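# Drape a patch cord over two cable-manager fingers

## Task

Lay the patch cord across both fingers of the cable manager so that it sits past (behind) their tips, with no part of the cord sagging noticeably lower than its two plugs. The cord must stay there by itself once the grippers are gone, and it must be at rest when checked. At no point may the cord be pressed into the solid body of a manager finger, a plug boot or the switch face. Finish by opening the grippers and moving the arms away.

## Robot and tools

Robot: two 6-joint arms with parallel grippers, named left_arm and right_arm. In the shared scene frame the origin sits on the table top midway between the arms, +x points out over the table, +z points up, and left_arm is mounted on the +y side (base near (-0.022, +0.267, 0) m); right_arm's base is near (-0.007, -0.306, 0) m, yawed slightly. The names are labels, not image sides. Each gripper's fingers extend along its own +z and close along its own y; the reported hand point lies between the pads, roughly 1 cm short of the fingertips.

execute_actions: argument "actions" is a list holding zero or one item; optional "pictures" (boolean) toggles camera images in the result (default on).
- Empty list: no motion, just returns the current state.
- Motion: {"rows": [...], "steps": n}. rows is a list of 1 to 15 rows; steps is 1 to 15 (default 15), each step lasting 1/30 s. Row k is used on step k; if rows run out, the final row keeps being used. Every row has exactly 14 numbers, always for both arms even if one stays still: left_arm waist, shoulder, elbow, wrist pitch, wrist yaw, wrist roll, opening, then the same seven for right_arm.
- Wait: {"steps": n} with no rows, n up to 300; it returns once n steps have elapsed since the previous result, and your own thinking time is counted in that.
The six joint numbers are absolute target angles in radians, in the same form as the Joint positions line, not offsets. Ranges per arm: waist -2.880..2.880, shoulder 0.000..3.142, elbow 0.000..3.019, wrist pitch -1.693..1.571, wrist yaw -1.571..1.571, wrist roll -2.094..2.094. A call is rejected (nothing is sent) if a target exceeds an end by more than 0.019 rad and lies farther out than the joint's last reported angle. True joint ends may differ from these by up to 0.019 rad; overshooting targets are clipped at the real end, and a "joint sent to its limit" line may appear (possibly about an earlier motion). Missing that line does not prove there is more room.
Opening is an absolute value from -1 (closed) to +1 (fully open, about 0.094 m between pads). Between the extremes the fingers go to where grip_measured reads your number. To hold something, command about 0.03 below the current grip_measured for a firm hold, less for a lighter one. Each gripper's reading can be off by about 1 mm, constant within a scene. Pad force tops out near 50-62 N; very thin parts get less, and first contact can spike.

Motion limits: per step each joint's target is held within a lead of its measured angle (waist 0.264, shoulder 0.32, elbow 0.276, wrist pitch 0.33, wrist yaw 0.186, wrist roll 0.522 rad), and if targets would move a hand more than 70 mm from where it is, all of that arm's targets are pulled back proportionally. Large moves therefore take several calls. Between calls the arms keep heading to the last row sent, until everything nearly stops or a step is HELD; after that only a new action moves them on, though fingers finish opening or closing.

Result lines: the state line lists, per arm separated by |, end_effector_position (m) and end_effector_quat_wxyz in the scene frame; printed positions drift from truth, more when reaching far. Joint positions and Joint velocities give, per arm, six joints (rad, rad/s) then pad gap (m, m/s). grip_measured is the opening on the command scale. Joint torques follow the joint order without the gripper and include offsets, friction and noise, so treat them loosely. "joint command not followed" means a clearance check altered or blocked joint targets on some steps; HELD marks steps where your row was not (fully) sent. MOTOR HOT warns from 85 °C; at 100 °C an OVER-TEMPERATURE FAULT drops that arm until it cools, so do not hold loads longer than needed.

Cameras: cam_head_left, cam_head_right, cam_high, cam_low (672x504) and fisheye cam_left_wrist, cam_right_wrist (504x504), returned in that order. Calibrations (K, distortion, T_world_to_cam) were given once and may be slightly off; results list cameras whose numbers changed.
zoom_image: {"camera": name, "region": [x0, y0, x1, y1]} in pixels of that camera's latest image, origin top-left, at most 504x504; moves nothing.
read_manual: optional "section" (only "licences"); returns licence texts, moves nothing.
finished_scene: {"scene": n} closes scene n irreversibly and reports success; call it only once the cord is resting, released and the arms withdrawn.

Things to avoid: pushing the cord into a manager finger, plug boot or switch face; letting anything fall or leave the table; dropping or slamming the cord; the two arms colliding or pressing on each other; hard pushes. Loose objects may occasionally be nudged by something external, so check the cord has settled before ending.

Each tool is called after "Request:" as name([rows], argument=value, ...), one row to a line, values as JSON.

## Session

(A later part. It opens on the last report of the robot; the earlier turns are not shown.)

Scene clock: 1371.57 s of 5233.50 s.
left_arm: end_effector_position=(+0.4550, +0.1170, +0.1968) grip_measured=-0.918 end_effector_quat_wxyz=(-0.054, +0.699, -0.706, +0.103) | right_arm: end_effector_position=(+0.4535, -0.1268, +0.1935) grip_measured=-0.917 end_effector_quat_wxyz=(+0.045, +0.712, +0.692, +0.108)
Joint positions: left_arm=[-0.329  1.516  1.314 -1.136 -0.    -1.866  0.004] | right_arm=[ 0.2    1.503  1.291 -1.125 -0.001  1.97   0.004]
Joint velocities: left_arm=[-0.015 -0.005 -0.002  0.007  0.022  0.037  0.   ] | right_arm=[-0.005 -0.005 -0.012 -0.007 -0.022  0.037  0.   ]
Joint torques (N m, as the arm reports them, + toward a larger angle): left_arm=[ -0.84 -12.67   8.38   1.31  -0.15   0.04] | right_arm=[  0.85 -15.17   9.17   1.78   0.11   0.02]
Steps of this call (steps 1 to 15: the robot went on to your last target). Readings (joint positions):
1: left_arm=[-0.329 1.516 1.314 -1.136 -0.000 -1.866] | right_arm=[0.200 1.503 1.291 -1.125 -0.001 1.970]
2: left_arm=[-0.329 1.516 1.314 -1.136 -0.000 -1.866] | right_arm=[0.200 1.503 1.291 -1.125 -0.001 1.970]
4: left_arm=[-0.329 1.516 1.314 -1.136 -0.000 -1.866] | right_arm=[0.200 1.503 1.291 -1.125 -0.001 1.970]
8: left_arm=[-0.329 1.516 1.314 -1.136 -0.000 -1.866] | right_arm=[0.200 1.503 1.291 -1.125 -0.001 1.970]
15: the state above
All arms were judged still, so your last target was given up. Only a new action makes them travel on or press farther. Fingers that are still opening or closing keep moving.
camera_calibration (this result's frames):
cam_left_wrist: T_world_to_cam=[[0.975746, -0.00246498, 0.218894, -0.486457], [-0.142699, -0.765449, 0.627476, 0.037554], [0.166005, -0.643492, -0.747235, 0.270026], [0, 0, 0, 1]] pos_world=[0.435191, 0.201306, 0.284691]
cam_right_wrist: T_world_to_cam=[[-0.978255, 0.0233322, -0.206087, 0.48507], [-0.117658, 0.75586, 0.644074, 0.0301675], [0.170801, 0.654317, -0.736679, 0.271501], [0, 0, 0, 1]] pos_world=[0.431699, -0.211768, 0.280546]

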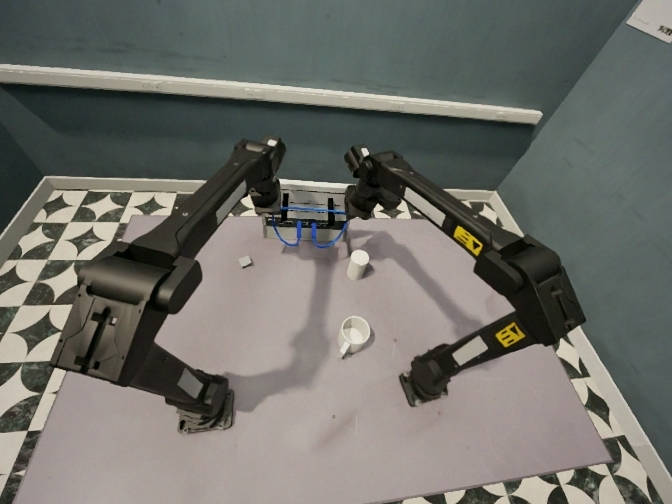

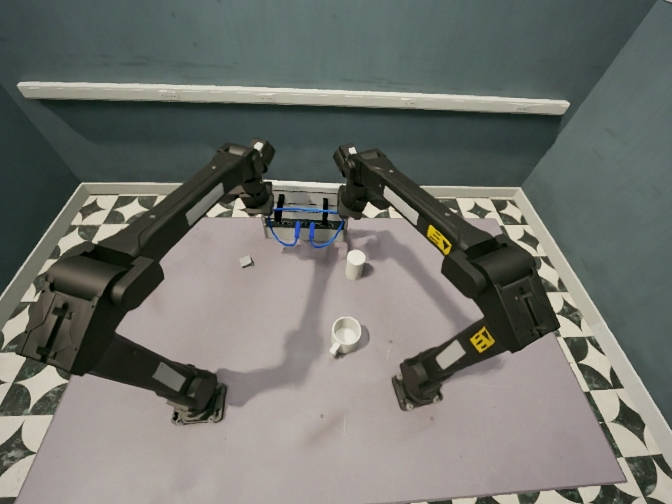

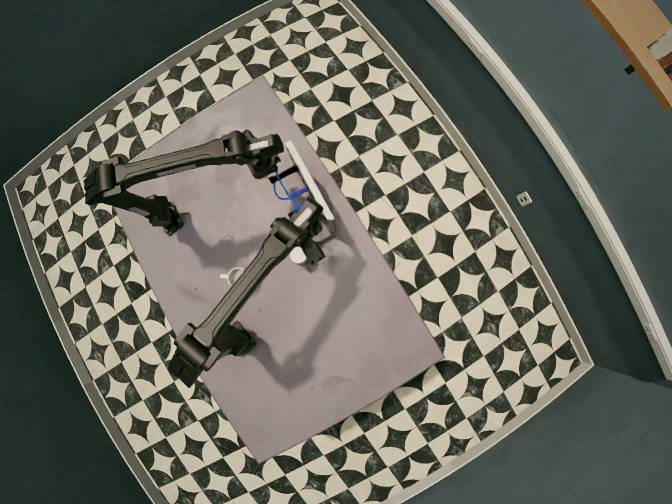

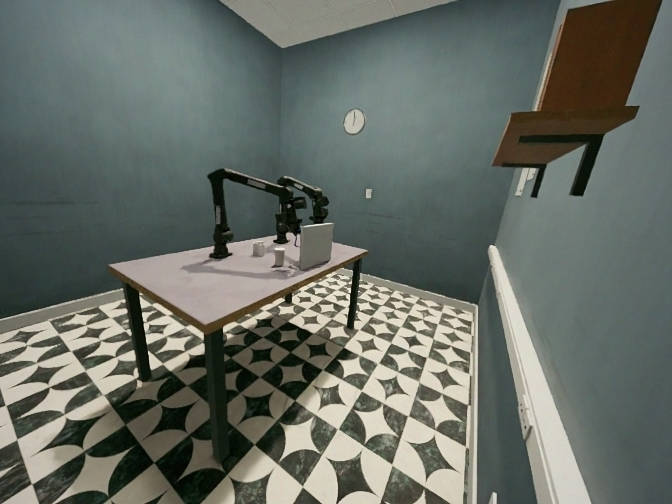

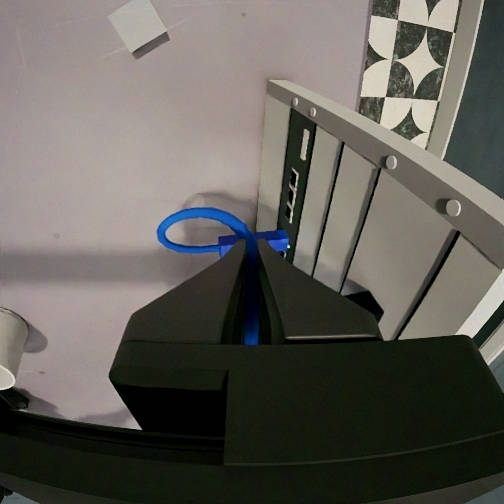

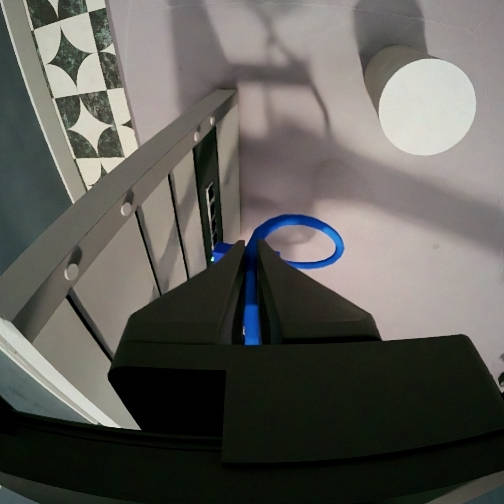

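Request:
execute_actions([
  {"rows":[[-0.335,1.51,1.303,-1.12,0,-1.866,-0.92,0.202,1.48,1.28,-1.105,0,1.971,-0.92],[-0.335,1.51,1.303,-1.12,0,-1.866,-0.92,0.202,1.48,1.28,-1.105,0,1.971,-0.92],[-0.335,1.51,1.303,-1.12,0,-1.866,-0.92,0.202,1.48,1.28,-1.105,0,1.971,-0.92],[-0.335,1.51,1.303,-1.12,0,-1.866,-0.905,0.202,1.48,1.28,-1.105,0,1.971,-0.905],[-0.335,1.51,1.303,-1.12,0,-1.866,-0.905,0.202,1.48,1.28,-1.105,0,1.971,-0.905],[-0.335,1.51,1.303,-1.12,0,-1.866,-0.905,0.202,1.48,1.28,-1.105,0,1.971,-0.905],[-0.335,1.51,1.303,-1.12,0,-1.866,-0.905,0.202,1.48,1.28,-1.105,0,1.971,-0.905],[-0.335,1.51,1.303,-1.12,0,-1.866,-0.89,0.202,1.48,1.28,-1.105,0,1.971,-0.89]],"steps":15},
], pictures=false)

Request:
execute_actions([
  {"steps":20},
])

Request:
zoom_image(camera="cam_head_right", region=[230, 170, 380, 260])

Scene clock: 1382.10 s of 5233.50 s.
left_arm: end_effector_position=(+0.4550, +0.1170, +0.1968) grip_measured=-0.887 end_effector_quat_wxyz=(-0.054, +0.699, -0.706, +0.103) | right_arm: end_effector_position=(+0.4535, -0.1268, +0.1935) grip_measured=-0.886 end_effector_quat_wxyz=(+0.045, +0.712, +0.692, +0.108)
Joint positions: left_arm=[-0.329  1.516  1.314 -1.136 -0.    -1.866  0.005] | right_arm=[ 0.2    1.503  1.291 -1.125 -0.001  1.97   0.005]
Joint velocities: left_arm=[-0.015  0.005 -0.017 -0.012  0.022  0.007 -0.001] | right_arm=[-0.015 -0.015 -0.007 -0.007 -0.037 -0.022 -0.002]
Joint torques (N m, as the arm reports them, + toward a larger angle): left_arm=[ -0.76 -12.75   8.26   1.28  -0.14   0.05] | right_arm=[  0.63 -15.16   8.84   1.75   0.05   0.02]
Steps of this call (steps 1 to 90: nothing new was sent; then 7.03 s passed at rest; steps 91 to 105: all 15 steps of this action). Readings (joint positions):
91: left_arm=[-0.329 1.516 1.314 -1.136 -0.000 -1.866] | right_arm=[0.200 1.503 1.291 -1.125 -0.001 1.970]
92: left_arm=[-0.329 1.516 1.314 -1.136 -0.000 -1.866] | right_arm=[0.200 1.503 1.291 -1.125 -0.001 1.970]
94: left_arm=[-0.329 1.516 1.314 -1.136 -0.000 -1.866] | right_arm=[0.200 1.503 1.291 -1.125 -0.001 1.970]
98: left_arm=[-0.329 1.516 1.314 -1.136 -0.000 -1.866] | right_arm=[0.200 1.503 1.291 -1.125 -0.001 1.970]
105: the state above

Scene clock: 1382.77 s of 5233.50 s.
left_arm: end_effector_position=(+0.4550, +0.1170, +0.1968) grip_measured=-0.887 end_effector_quat_wxyz=(-0.054, +0.699, -0.706, +0.103) | right_arm: end_effector_position=(+0.4535, -0.1268, +0.1935) grip_measured=-0.886 end_effector_quat_wxyz=(+0.045, +0.712, +0.692, +0.108)
Joint positions: left_arm=[-0.329  1.516  1.314 -1.136 -0.    -1.866  0.005] | right_arm=[ 0.2    1.503  1.291 -1.125 -0.001  1.97   0.005]
Joint velocities: left_arm=[-0.015 -0.005 -0.017 -0.017  0.051  0.095  0.001] | right_arm=[ 0.005 -0.005 -0.002 -0.002 -0.066  0.022 -0.001]
Joint torques (N m, as the arm reports them, + toward a larger angle): left_arm=[ -0.71 -12.84   8.34   1.28  -0.13   0.06] | right_arm=[  1.4  -14.27   9.09   1.74   0.12   0.08]
Steps of this call (steps 1 to 15: the robot went on to your last target; steps 16 to 20: nothing new was sent). Readings (joint positions):
1: left_arm=[-0.329 1.516 1.314 -1.136 -0.000 -1.866] | right_arm=[0.200 1.503 1.291 -1.125 -0.001 1.970]
2: left_arm=[-0.329 1.516 1.314 -1.136 -0.000 -1.866] | right_arm=[0.200 1.503 1.291 -1.125 -0.001 1.970]
4: left_arm=[-0.329 1.516 1.314 -1.136 -0.000 -1.866] | right_arm=[0.200 1.503 1.291 -1.125 -0.001 1.970]
8: left_arm=[-0.329 1.516 1.314 -1.136 -0.000 -1.866] | right_arm=[0.200 1.503 1.291 -1.125 -0.001 1.970]
20: the state above
All arms were judged still, so your last target was given up. Only a new action makes them travel on or press farther. Fingers that are still opening or closing keep moving.
camera_calibration (this result's frames):
cam_left_wrist: T_world_to_cam=[[0.975746, -0.00246498, 0.218894, -0.486457], [-0.142699, -0.765449, 0.627476, 0.037554], [0.166005, -0.643492, -0.747235, 0.270026], [0, 0, 0, 1]] pos_world=[0.435191, 0.201306, 0.284691]
cam_right_wrist: T_world_to_cam=[[-0.978255, 0.0233322, -0.206087, 0.48507], [-0.117658, 0.75586, 0.644074, 0.0301675], [0.170801, 0.654317, -0.736679, 0.271501], [0, 0, 0, 1]] pos_world=[0.431699, -0.211768, 0.280546]

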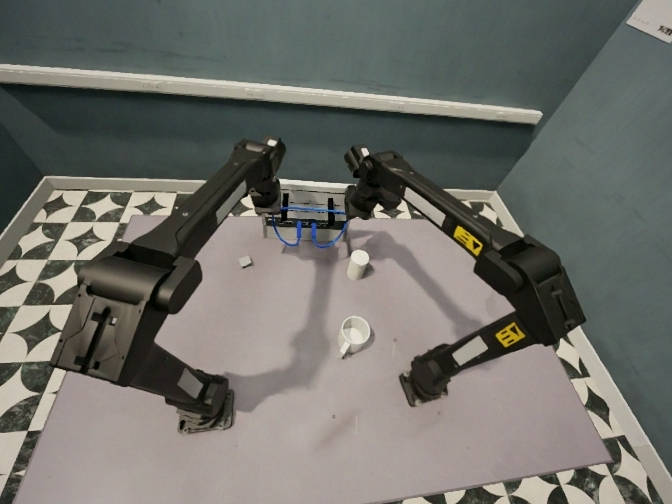

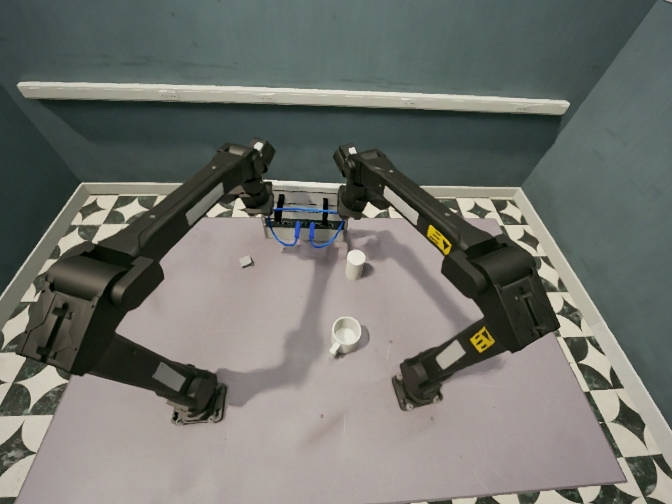

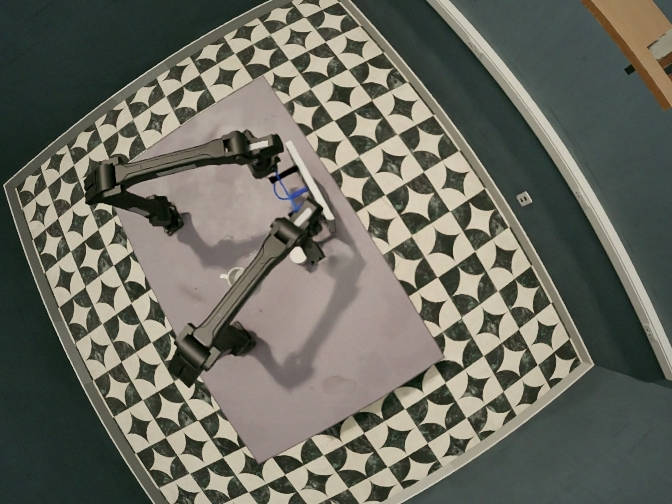

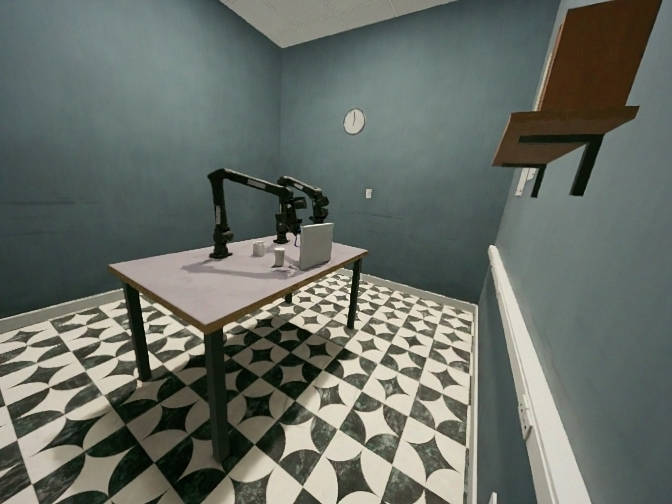

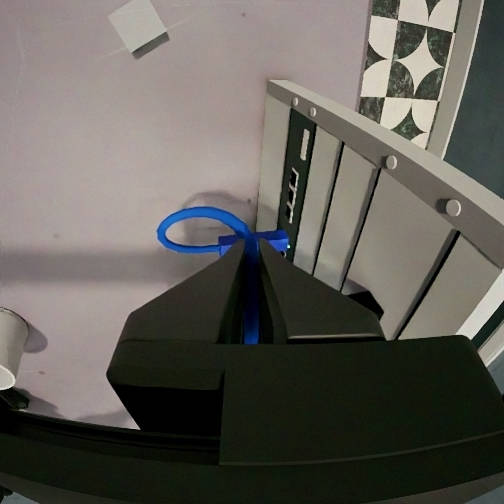

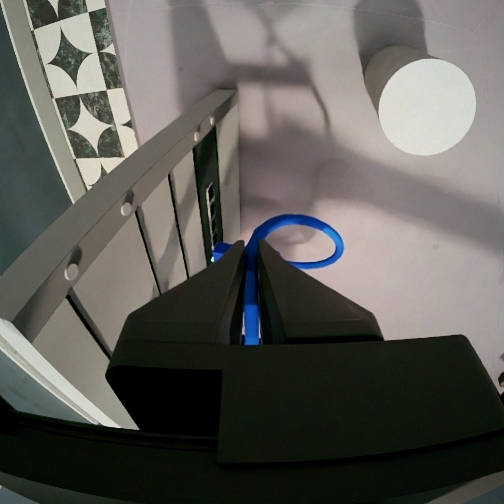

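Region (230, 170, 380, 260) of cam_head_right's 672x504 image, scaled by 3.360, with more detail than that image has; it fills the top 302 rows of this view, and the rest is white.

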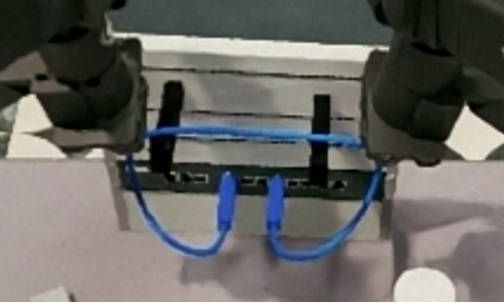

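Stable. Open gradually further.

Request:
execute_actions([
  {"rows":[[-0.335,1.51,1.303,-1.12,0,-1.866,-0.87,0.202,1.48,1.28,-1.105,0,1.971,-0.87],[-0.335,1.51,1.303,-1.12,0,-1.866,-0.86,0.202,1.48,1.28,-1.105,0,1.971,-0.86],[-0.335,1.51,1.303,-1.12,0,-1.866,-0.85,0.202,1.48,1.28,-1.105,0,1.971,-0.85],[-0.335,1.51,1.303,-1.12,0,-1.866,-0.84,0.202,1.48,1.28,-1.105,0,1.971,-0.84],[-0.335,1.51,1.303,-1.12,0,-1.866,-0.83,0.202,1.48,1.28,-1.105,0,1.971,-0.83],[-0.335,1.51,1.303,-1.12,0,-1.866,-0.82,0.202,1.48,1.28,-1.105,0,1.971,-0.82],[-0.335,1.51,1.303,-1.12,0,-1.866,-0.81,0.202,1.48,1.28,-1.105,0,1.971,-0.81],[-0.335,1.51,1.303,-1.12,0,-1.866,-0.80,0.202,1.48,1.28,-1.105,0,1.971,-0.80],[-0.335,1.51,1.303,-1.12,0,-1.866,-0.79,0.202,1.48,1.28,-1.105,0,1.971,-0.79],[-0.335,1.51,1.303,-1.12,0,-1.866,-0.78,0.202,1.48,1.28,-1.105,0,1.971,-0.78],[-0.335,1.51,1.303,-1.12,0,-1.866,-0.77,0.202,1.48,1.28,-1.105,0,1.971,-0.77],[-0.335,1.51,1.303,-1.12,0,-1.866,-0.76,0.202,1.48,1.28,-1.105,0,1.971,-0.76],[-0.335,1.51,1.303,-1.12,0,-1.866,-0.75,0.202,1.48,1.28,-1.105,0,1.971,-0.75]],"steps":15},
], pictures=false)

Request:
execute_actions([
  {"steps":20},
])

Request:
zoom_image(camera="cam_head_right", region=[230, 170, 380, 260])

Scene clock: 1403.30 s of 5233.50 s.
left_arm: end_effector_position=(+0.4550, +0.1170, +0.1968) grip_measured=-0.752 end_effector_quat_wxyz=(-0.054, +0.699, -0.706, +0.103) | right_arm: end_effector_position=(+0.4535, -0.1268, +0.1935) grip_measured=-0.752 end_effector_quat_wxyz=(+0.045, +0.712, +0.692, +0.108)
Joint positions: left_arm=[-0.329  1.516  1.314 -1.136 -0.    -1.866  0.012] | right_arm=[ 0.2    1.503  1.291 -1.125 -0.001  1.97   0.012]
Joint velocities: left_arm=[ 0.015  0.005 -0.007  0.002  0.007 -0.007  0.   ] | right_arm=[-0.005  0.005 -0.017  0.002  0.007  0.022 -0.   ]
Joint torques (N m, as the arm reports them, + toward a larger angle): left_arm=[ -0.86 -12.41   8.45   1.28  -0.13   0.05] | right_arm=[  0.96 -15.69   9.19   1.76   0.07   0.  ]
Steps of this call (steps 1 to 90: nothing new was sent; then 17.03 s passed at rest; steps 91 to 105: all 15 steps of this action). Readings (joint positions):
91: left_arm=[-0.329 1.516 1.314 -1.136 -0.000 -1.866] | right_arm=[0.200 1.503 1.291 -1.125 -0.001 1.970]
92: left_arm=[-0.329 1.516 1.314 -1.136 -0.000 -1.866] | right_arm=[0.200 1.503 1.291 -1.125 -0.001 1.970]
94: left_arm=[-0.329 1.516 1.314 -1.136 -0.000 -1.866] | right_arm=[0.200 1.503 1.291 -1.125 -0.001 1.970]
98: left_arm=[-0.329 1.516 1.314 -1.136 -0.000 -1.866] | right_arm=[0.200 1.503 1.291 -1.125 -0.001 1.970]
105: the state above

Scene clock: 1403.97 s of 5233.50 s.
left_arm: end_effector_position=(+0.4550, +0.1170, +0.1968) grip_measured=-0.752 end_effector_quat_wxyz=(-0.054, +0.699, -0.706, +0.103) | right_arm: end_effector_position=(+0.4535, -0.1268, +0.1935) grip_measured=-0.752 end_effector_quat_wxyz=(+0.045, +0.712, +0.692, +0.108)
Joint positions: left_arm=[-0.329  1.516  1.314 -1.136 -0.    -1.866  0.012] | right_arm=[ 0.2    1.503  1.291 -1.125 -0.001  1.97   0.012]
Joint velocities: left_arm=[ 0.005 -0.005 -0.007 -0.007  0.037 -0.007  0.001] | right_arm=[-0.005 -0.005 -0.022  0.007  0.095 -0.007 -0.   ]
Joint torques (N m, as the arm reports them, + toward a larger angle): left_arm=[ -0.71 -13.15   8.24   1.3   -0.14   0.04] | right_arm=[  0.88 -14.72   9.29   1.89   0.03   0.06]
Steps of this call (steps 1 to 15: the robot went on to your last target; steps 16 to 20: nothing new was sent). Readings (joint positions):
1: left_arm=[-0.329 1.516 1.314 -1.136 -0.000 -1.866] | right_arm=[0.200 1.503 1.291 -1.125 -0.001 1.970]
2: left_arm=[-0.329 1.516 1.314 -1.136 -0.000 -1.866] | right_arm=[0.200 1.503 1.291 -1.125 -0.001 1.970]
4: left_arm=[-0.329 1.516 1.314 -1.136 -0.000 -1.866] | right_arm=[0.200 1.503 1.291 -1.125 -0.001 1.970]
8: left_arm=[-0.329 1.516 1.314 -1.136 -0.000 -1.866] | right_arm=[0.200 1.503 1.291 -1.125 -0.001 1.970]
20: the state above
All arms were judged still, so your last target was given up. Only a new action makes them travel on or press farther. Fingers that are still opening or closing keep moving.
camera_calibration (this result's frames):
cam_left_wrist: T_world_to_cam=[[0.975746, -0.00246498, 0.218894, -0.486457], [-0.142699, -0.765449, 0.627476, 0.037554], [0.166005, -0.643492, -0.747235, 0.270026], [0, 0, 0, 1]] pos_world=[0.435191, 0.201306, 0.284691]
cam_right_wrist: T_world_to_cam=[[-0.978255, 0.0233322, -0.206087, 0.48507], [-0.117658, 0.75586, 0.644074, 0.0301675], [0.170801, 0.654317, -0.736679, 0.271501], [0, 0, 0, 1]] pos_world=[0.431699, -0.211768, 0.280546]

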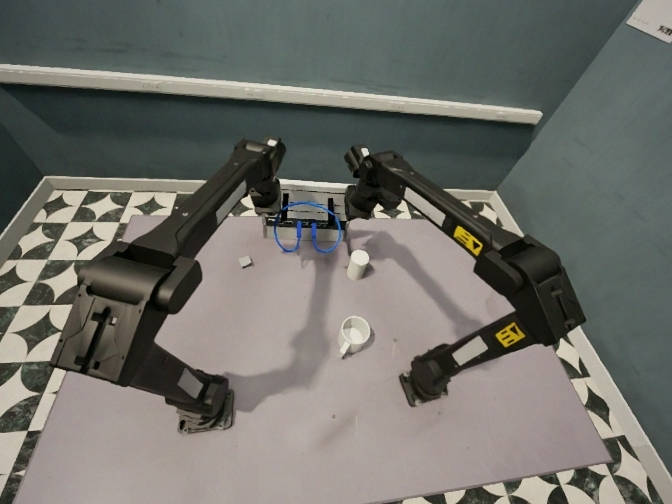

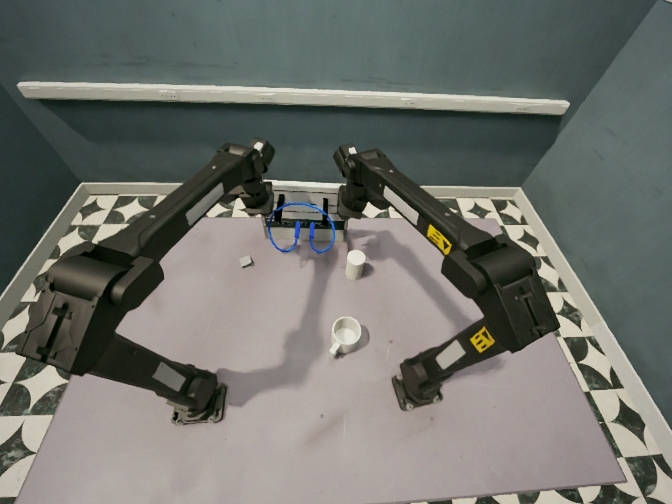

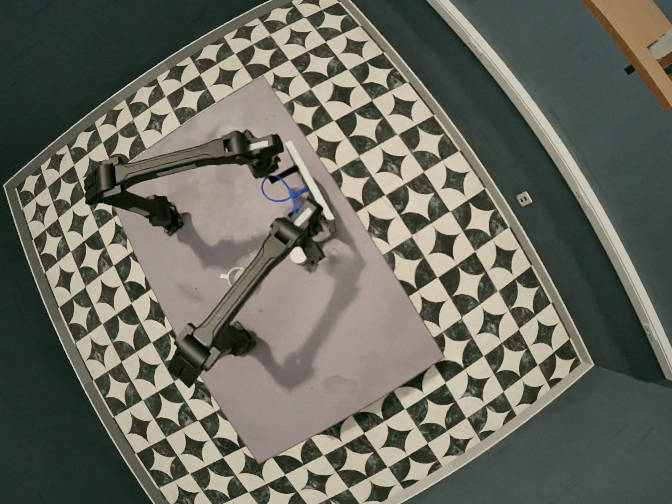

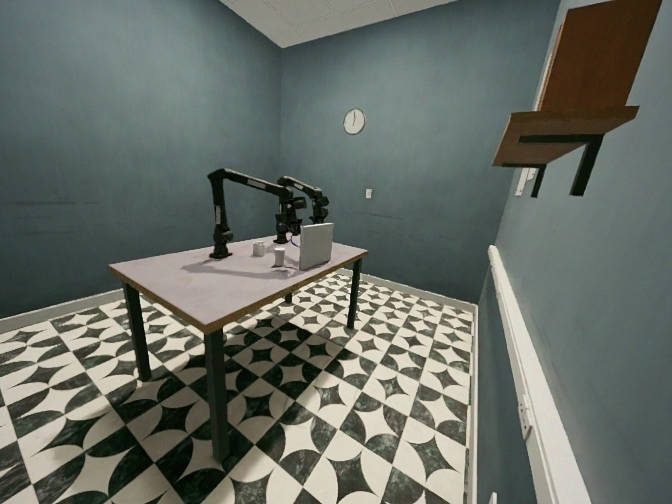

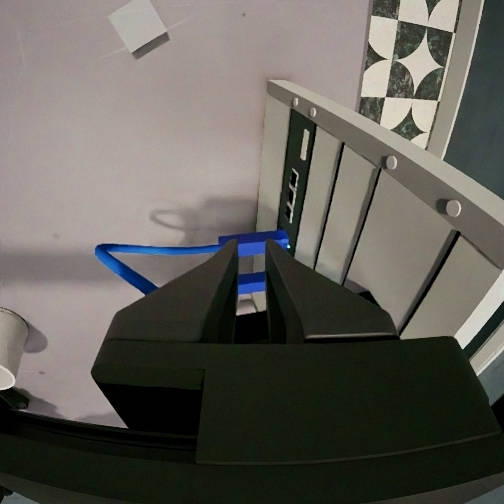

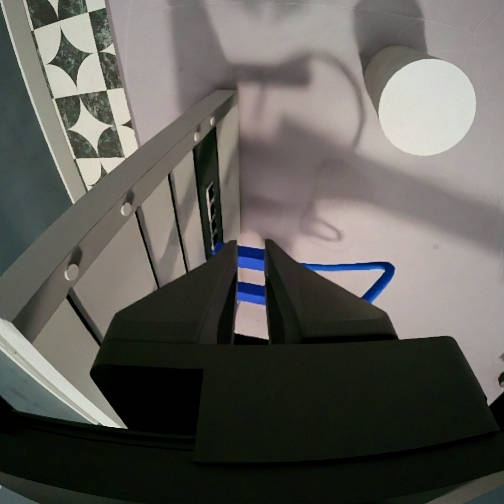

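Region (230, 170, 380, 260) of cam_head_right's 672x504 image, scaled by 3.360, with more detail than that image has; it fills the top 302 rows of this view, and the rest is white.

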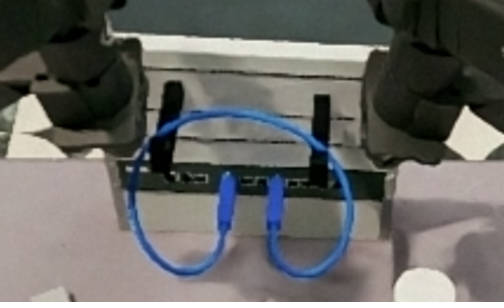

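Request:
execute_actions([
  {"steps":30},
])

Request:
zoom_image(camera="cam_head_right", region=[230, 170, 380, 260])

Request:
zoom_image(camera="cam_high", region=[230, 130, 350, 250])

Scene clock: 1414.93 s of 5233.50 s.
left_arm: end_effector_position=(+0.4550, +0.1170, +0.1968) grip_measured=-0.752 end_effector_quat_wxyz=(-0.054, +0.699, -0.706, +0.103) | right_arm: end_effector_position=(+0.4535, -0.1268, +0.1935) grip_measured=-0.752 end_effector_quat_wxyz=(+0.045, +0.712, +0.692, +0.108)
Joint positions: left_arm=[-0.329  1.516  1.314 -1.136 -0.    -1.866  0.012] | right_arm=[ 0.2    1.503  1.291 -1.125 -0.001  1.97   0.012]
Joint velocities: left_arm=[0.005 0.005 0.007 0.007 0.066 0.007 0.   ] | right_arm=[-0.005 -0.015  0.012  0.002  0.051  0.022 -0.001]
Joint torques (N m, as the arm reports them, + toward a larger angle): left_arm=[ -0.79 -12.63   8.29   1.27  -0.14   0.05] | right_arm=[  0.37 -14.73   9.2    1.74   0.09   0.1 ]
Steps of this call (steps 1 to 140: nothing new was sent; then 6.30 s passed at rest). Readings (joint positions):
1: left_arm=[-0.329 1.516 1.314 -1.136 -0.000 -1.866] | right_arm=[0.200 1.503 1.291 -1.125 -0.001 1.970]
2: left_arm=[-0.329 1.516 1.314 -1.136 -0.000 -1.866] | right_arm=[0.200 1.503 1.291 -1.125 -0.001 1.970]
4: left_arm=[-0.329 1.516 1.314 -1.136 -0.000 -1.866] | right_arm=[0.200 1.503 1.291 -1.125 -0.001 1.970]
8: left_arm=[-0.329 1.516 1.314 -1.136 -0.000 -1.866] | right_arm=[0.200 1.503 1.291 -1.125 -0.001 1.970]
140: the state above
camera_calibration (this result's frames):
cam_left_wrist: T_world_to_cam=[[0.975746, -0.00246498, 0.218894, -0.486457], [-0.142699, -0.765449, 0.627476, 0.037554], [0.166005, -0.643492, -0.747235, 0.270026], [0, 0, 0, 1]] pos_world=[0.435191, 0.201306, 0.284691]
cam_right_wrist: T_world_to_cam=[[-0.978255, 0.0233322, -0.206087, 0.48507], [-0.117658, 0.75586, 0.644074, 0.0301675], [0.170801, 0.654317, -0.736679, 0.271501], [0, 0, 0, 1]] pos_world=[0.431699, -0.211768, 0.280546]

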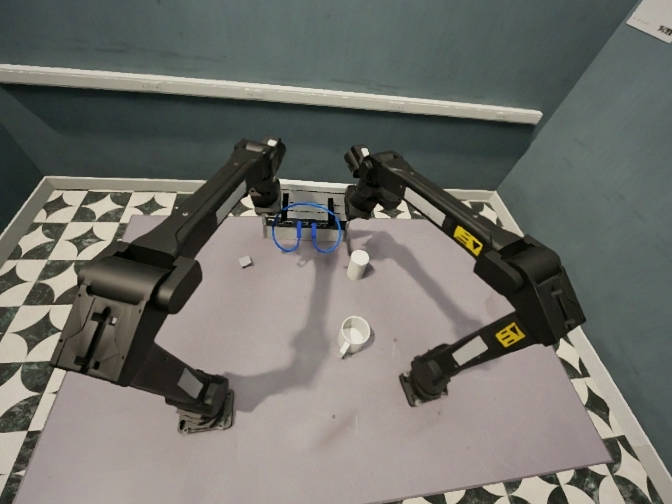

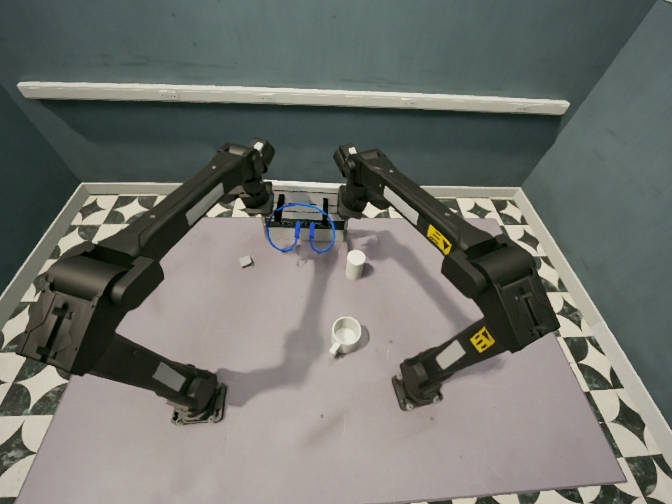

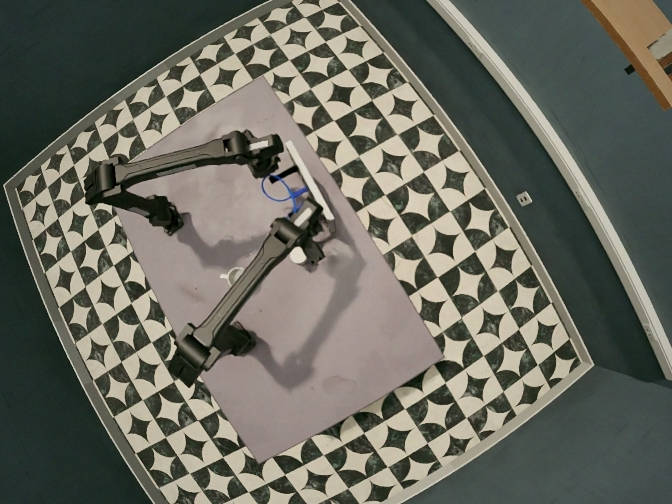

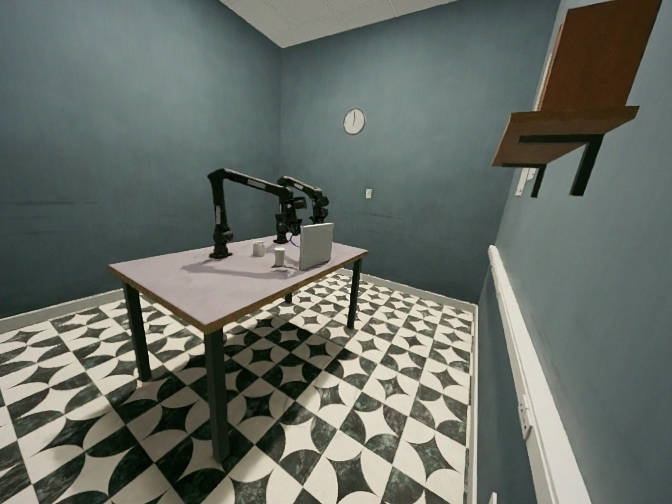

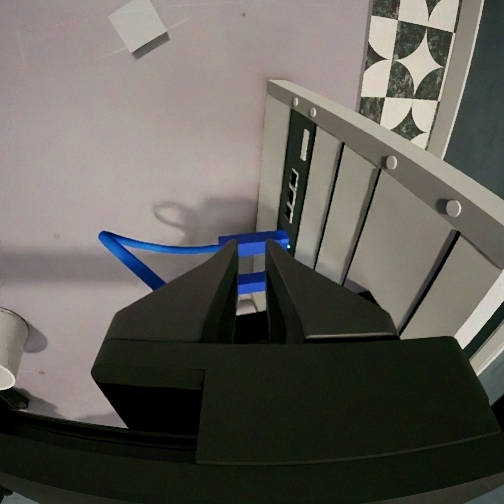

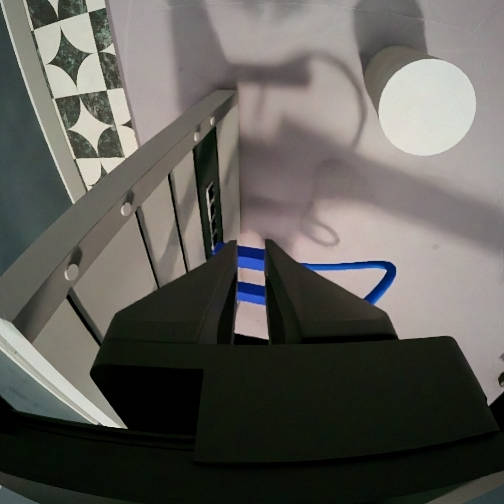

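Region (230, 170, 380, 260) of cam_head_right's 672x504 image, scaled by 3.360, with more detail than that image has; it fills the top 302 rows of this view, and the rest is white.

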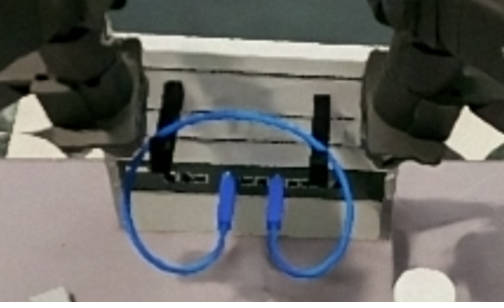

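Region (230, 130, 350, 250) of cam_high's 672x504 image, scaled by 4.200, with more detail than that image has.

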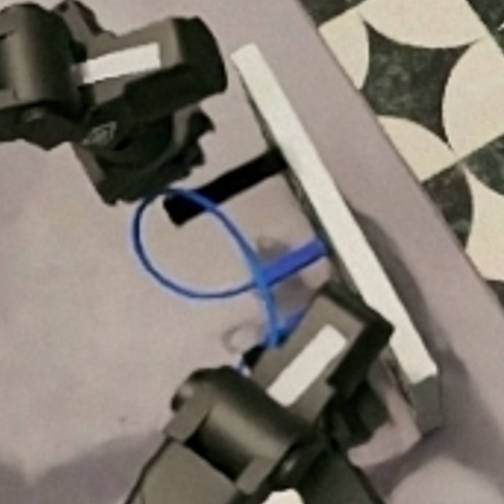

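Request:
execute_actions([
  {"rows":[[-0.31,1.51,1.303,-1.12,0,-1.866,-0.75,0.185,1.48,1.28,-1.105,0,1.971,-0.75],[-0.30,1.51,1.303,-1.12,0,-1.866,-0.75,0.175,1.48,1.28,-1.105,0,1.971,-0.75],[-0.29,1.51,1.303,-1.12,0,-1.866,-0.75,0.165,1.48,1.28,-1.105,0,1.971,-0.75],[-0.28,1.51,1.303,-1.12,0,-1.866,-0.75,0.155,1.48,1.28,-1.105,0,1.971,-0.75],[-0.27,1.51,1.303,-1.12,0,-1.866,-0.75,0.145,1.48,1.28,-1.105,0,1.971,-0.75],[-0.26,1.51,1.303,-1.12,0,-1.866,-0.75,0.135,1.48,1.28,-1.105,0,1.971,-0.75],[-0.25,1.51,1.303,-1.12,0,-1.866,-0.75,0.125,1.48,1.28,-1.105,0,1.971,-0.75],[-0.24,1.51,1.303,-1.12,0,-1.866,-0.75,0.115,1.48,1.28,-1.105,0,1.971,-0.75],[-0.23,1.51,1.303,-1.12,0,-1.866,-0.75,0.105,1.48,1.28,-1.105,0,1.971,-0.75],[-0.22,1.51,1.303,-1.12,0,-1.866,-0.75,0.095,1.48,1.28,-1.105,0,1.971,-0.75],[-0.21,1.51,1.303,-1.12,0,-1.866,-0.75,0.085,1.48,1.28,-1.105,0,1.971,-0.75],[-0.20,1.51,1.303,-1.12,0,-1.866,-0.75,0.075,1.48,1.28,-1.105,0,1.971,-0.75]],"steps":15},
], pictures=false)

Request:
execute_actions([
  {"rows":[[-0.1,1.4,1.3,-1.1,0,-1.5,0,-0.05,1.4,1.3,-1.1,0,1.6,0],[-0.1,1.4,1.3,-1.1,0,-1.5,0,-0.05,1.4,1.3,-1.1,0,1.6,0],[-0.1,1.4,1.3,-1.1,0,-1.5,0,-0.05,1.4,1.3,-1.1,0,1.6,0],[-0.1,1.4,1.3,-1.1,0,-1.5,0,-0.05,1.4,1.3,-1.1,0,1.6,0],[-0.1,1.4,1.3,-1.1,0,-1.5,0,-0.05,1.4,1.3,-1.1,0,1.6,0],[-0.1,1.4,1.3,-1.1,0,-1.5,0,-0.05,1.4,1.3,-1.1,0,1.6,0],[0.1,1.2,1.1,-1.0,0,-1,0,-0.25,1.2,1.1,-1.0,0,1,0]],"steps":15},
], pictures=false)

Request:
execute_actions([
  {"steps":60},
])

Request:
zoom_image(camera="cam_high", region=[230, 130, 350, 250])

Request:
zoom_image(camera="cam_head_right", region=[230, 170, 380, 260])

Scene clock: 1444.90 s of 5233.50 s.
left_arm: end_effector_position=(+0.4701, +0.1784, +0.1968) grip_measured=-0.752 end_effector_quat_wxyz=(-0.061, +0.742, -0.660, +0.099) | right_arm: end_effector_position=(+0.4727, -0.1876, +0.1935) grip_measured=-0.752 end_effector_quat_wxyz=(+0.052, +0.755, +0.645, +0.104)
Joint positions: left_arm=[-0.202  1.516  1.314 -1.136 -0.    -1.866  0.012] | right_arm=[ 0.071  1.503  1.291 -1.125 -0.001  1.97   0.012]
Joint velocities: left_arm=[ 0.151 -0.005  0.007  0.007 -0.066  0.022  0.   ] | right_arm=[-0.112 -0.015  0.002  0.007  0.007 -0.066  0.001]
Joint torques (N m, as the arm reports them, + toward a larger angle): left_arm=[ -0.34 -12.91   8.34   1.31  -0.14   0.04] | right_arm=[  1.81 -15.8    9.18   1.92  -0.01   0.  ]
Steps of this call (steps 1 to 90: nothing new was sent; then 26.47 s passed at rest; steps 91 to 105: all 15 steps of this action). Readings (joint positions):
91: left_arm=[-0.328 1.516 1.314 -1.136 -0.000 -1.866] | right_arm=[0.199 1.503 1.291 -1.125 -0.001 1.970]
92: left_arm=[-0.327 1.516 1.314 -1.136 -0.000 -1.866] | right_arm=[0.198 1.503 1.291 -1.125 -0.001 1.970]
94: left_arm=[-0.320 1.516 1.314 -1.136 -0.000 -1.866] | right_arm=[0.188 1.503 1.291 -1.125 -0.001 1.970]
98: left_arm=[-0.281 1.516 1.314 -1.136 -0.000 -1.866] | right_arm=[0.146 1.503 1.291 -1.125 -0.001 1.970]
105: the state above

Scene clock: 1445.40 s of 5233.50 s.
left_arm: end_effector_position=(+0.4048, +0.3328, +0.2644) grip_measured=-0.002 end_effector_quat_wxyz=(+0.213, -0.575, +0.782, -0.110) | right_arm: end_effector_position=(+0.4205, -0.3559, +0.2585) grip_measured=-0.002 end_effector_quat_wxyz=(+0.202, +0.572, +0.787, +0.112)
Joint positions: left_arm=[ 0.128  1.169  1.107 -1.026 -0.003 -1.116  0.047] | right_arm=[-0.285  1.177  1.103 -1.032  0.004  1.142  0.047]
Joint velocities: left_arm=[-0.005 -0.063  0.002  0.193  0.051  0.725  0.001] | right_arm=[ 0.054 -0.259  0.017  0.232 -0.11  -0.901 -0.   ]
Joint torques (N m, as the arm reports them, + toward a larger angle): left_arm=[-2.86 -4.65  9.1   1.63 -0.03  0.15] | right_arm=[ 3.98 -5.15 10.51  2.08 -0.12 -0.05]
Steps of this call (steps 1 to 15: all 15 steps of this action). Readings (joint positions):
1: left_arm=[-0.192 1.508 1.311 -1.130 0.001 -1.807] | right_arm=[0.059 1.498 1.291 -1.125 -0.004 1.917]
2: left_arm=[-0.179 1.495 1.303 -1.123 0.002 -1.747] | right_arm=[0.044 1.492 1.290 -1.124 -0.004 1.859]
4: left_arm=[-0.141 1.457 1.296 -1.121 0.002 -1.662] | right_arm=[-0.005 1.469 1.290 -1.121 -0.003 1.769]
8: left_arm=[-0.062 1.351 1.242 -1.068 0.003 -1.481] | right_arm=[-0.103 1.382 1.241 -1.074 -0.003 1.586]
15: the state above

Scene clock: 1447.40 s of 5233.50 s.
left_arm: end_effector_position=(+0.4105, +0.3262, +0.2548) grip_measured=-0.002 end_effector_quat_wxyz=(+0.209, -0.528, +0.818, -0.096) | right_arm: end_effector_position=(+0.4254, -0.3411, +0.2537) grip_measured=-0.002 end_effector_quat_wxyz=(+0.204, +0.505, +0.833, +0.102)
Joint positions: left_arm=[ 0.111  1.194  1.107 -1.019 -0.003 -1.01   0.047] | right_arm=[-0.251  1.191  1.103 -1.024  0.001  1.011  0.047]
Joint velocities: left_arm=[ 0.015 -0.005  0.007 -0.007  0.037 -0.022 -0.001] | right_arm=[-0.005 -0.005  0.002 -0.022  0.022 -0.051 -0.   ]
Joint torques (N m, as the arm reports them, + toward a larger angle): left_arm=[-1.11 -7.68  9.2   1.85 -0.02  0.14] | right_arm=[ 0.47 -7.78 10.62  2.3  -0.02 -0.07]
Steps of this call (steps 1 to 30: the robot went on to your last target; steps 31 to 60: nothing new was sent). Readings (joint positions):
1: left_arm=[0.126 1.168 1.107 -1.022 -0.003 -1.095] | right_arm=[-0.280 1.171 1.103 -1.027 0.004 1.116]
2: left_arm=[0.123 1.171 1.107 -1.020 -0.003 -1.078] | right_arm=[-0.274 1.171 1.103 -1.026 0.003 1.095]
4: left_arm=[0.115 1.180 1.107 -1.019 -0.003 -1.053] | right_arm=[-0.259 1.176 1.103 -1.024 0.002 1.064]
8: left_arm=[0.111 1.193 1.107 -1.019 -0.003 -1.028] | right_arm=[-0.251 1.188 1.103 -1.024 0.001 1.032]
60: the state above
All arms were judged still, so your last target was given up. Only a new action makes them travel on or press farther. Fingers that are still opening or closing keep moving.
camera_calibration (this result's frames):
cam_left_wrist: T_world_to_cam=[[0.823401, -0.425002, 0.376012, -0.294942], [-0.547992, -0.76761, 0.332386, 0.397196], [0.147366, -0.479738, -0.864948, 0.43963], [0, 0, 0, 1]] pos_world=[0.395729, 0.390448, 0.359136]
cam_right_wrist: T_world_to_cam=[[-0.797751, -0.480336, -0.364513, 0.266603], [-0.593458, 0.732485, 0.333577, 0.423214], [0.106771, 0.482435, -0.8694, 0.463056], [0, 0, 0, 1]] pos_world=[0.414401, -0.405334, 0.358586]

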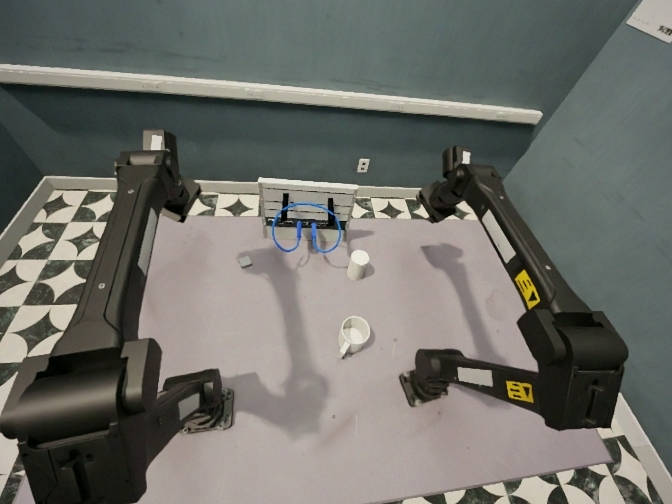

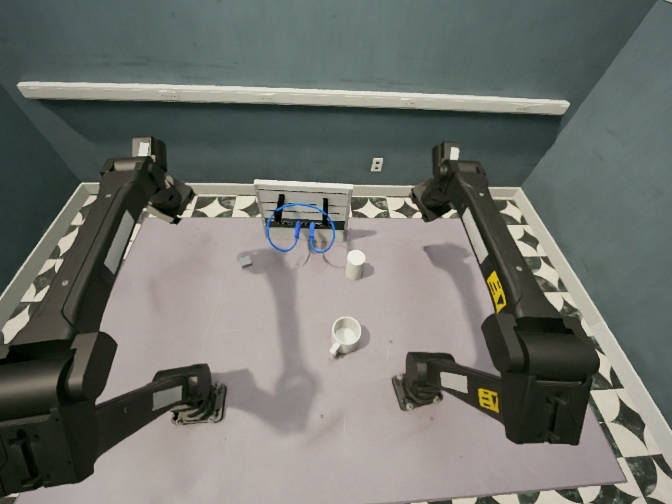

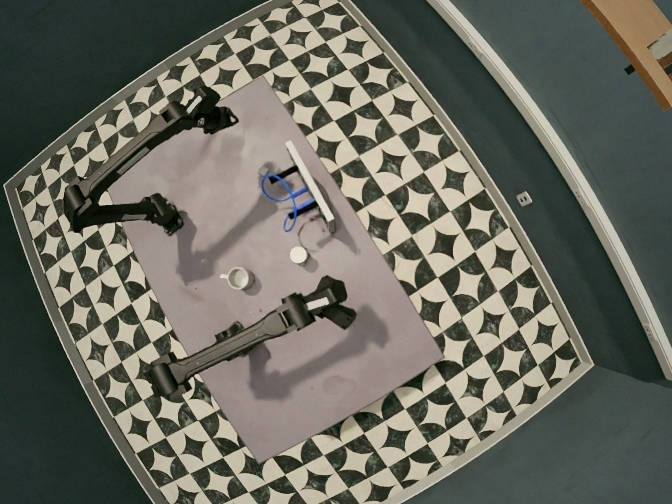

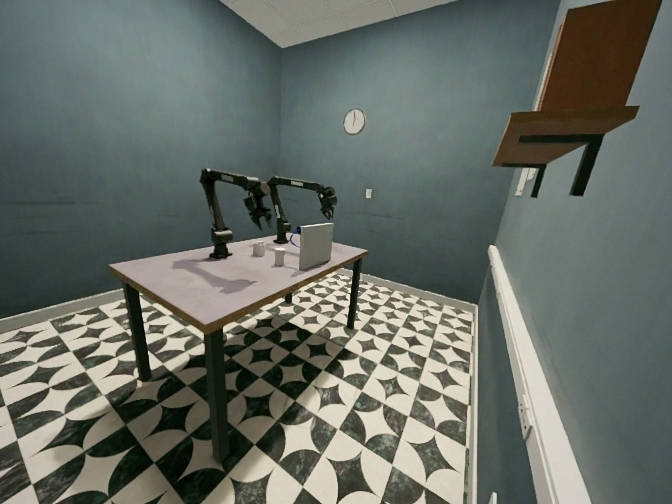

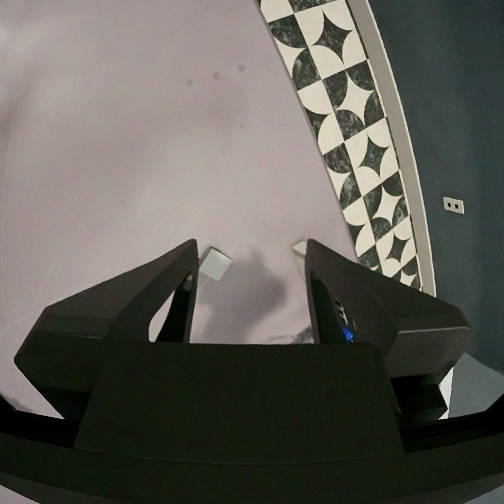

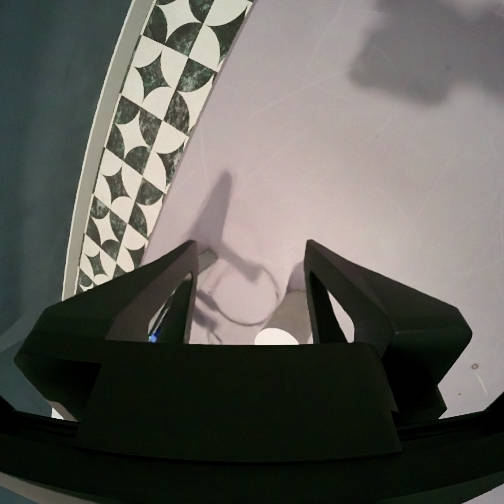

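Region (230, 130, 350, 250) of cam_high's 672x504 image, scaled by 4.200, with more detail than that image has.

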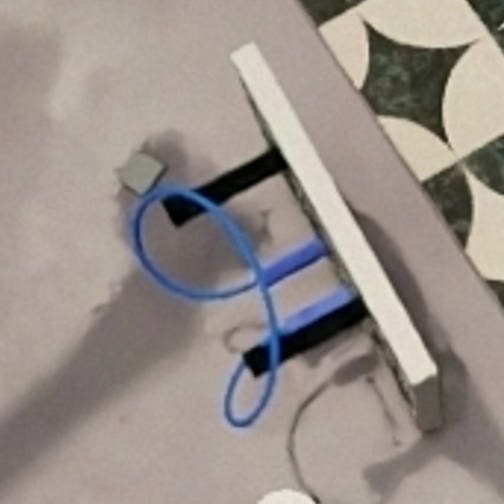

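Region (230, 170, 380, 260) of cam_head_right's 672x504 image, scaled by 3.360, with more detail than that image has; it fills the top 302 rows of this view, and the rest is white.

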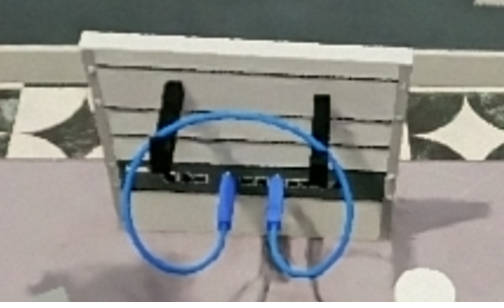

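Holding. Finish.

Request:
finished_scene(scene=1)

The scene is finished: the task was done.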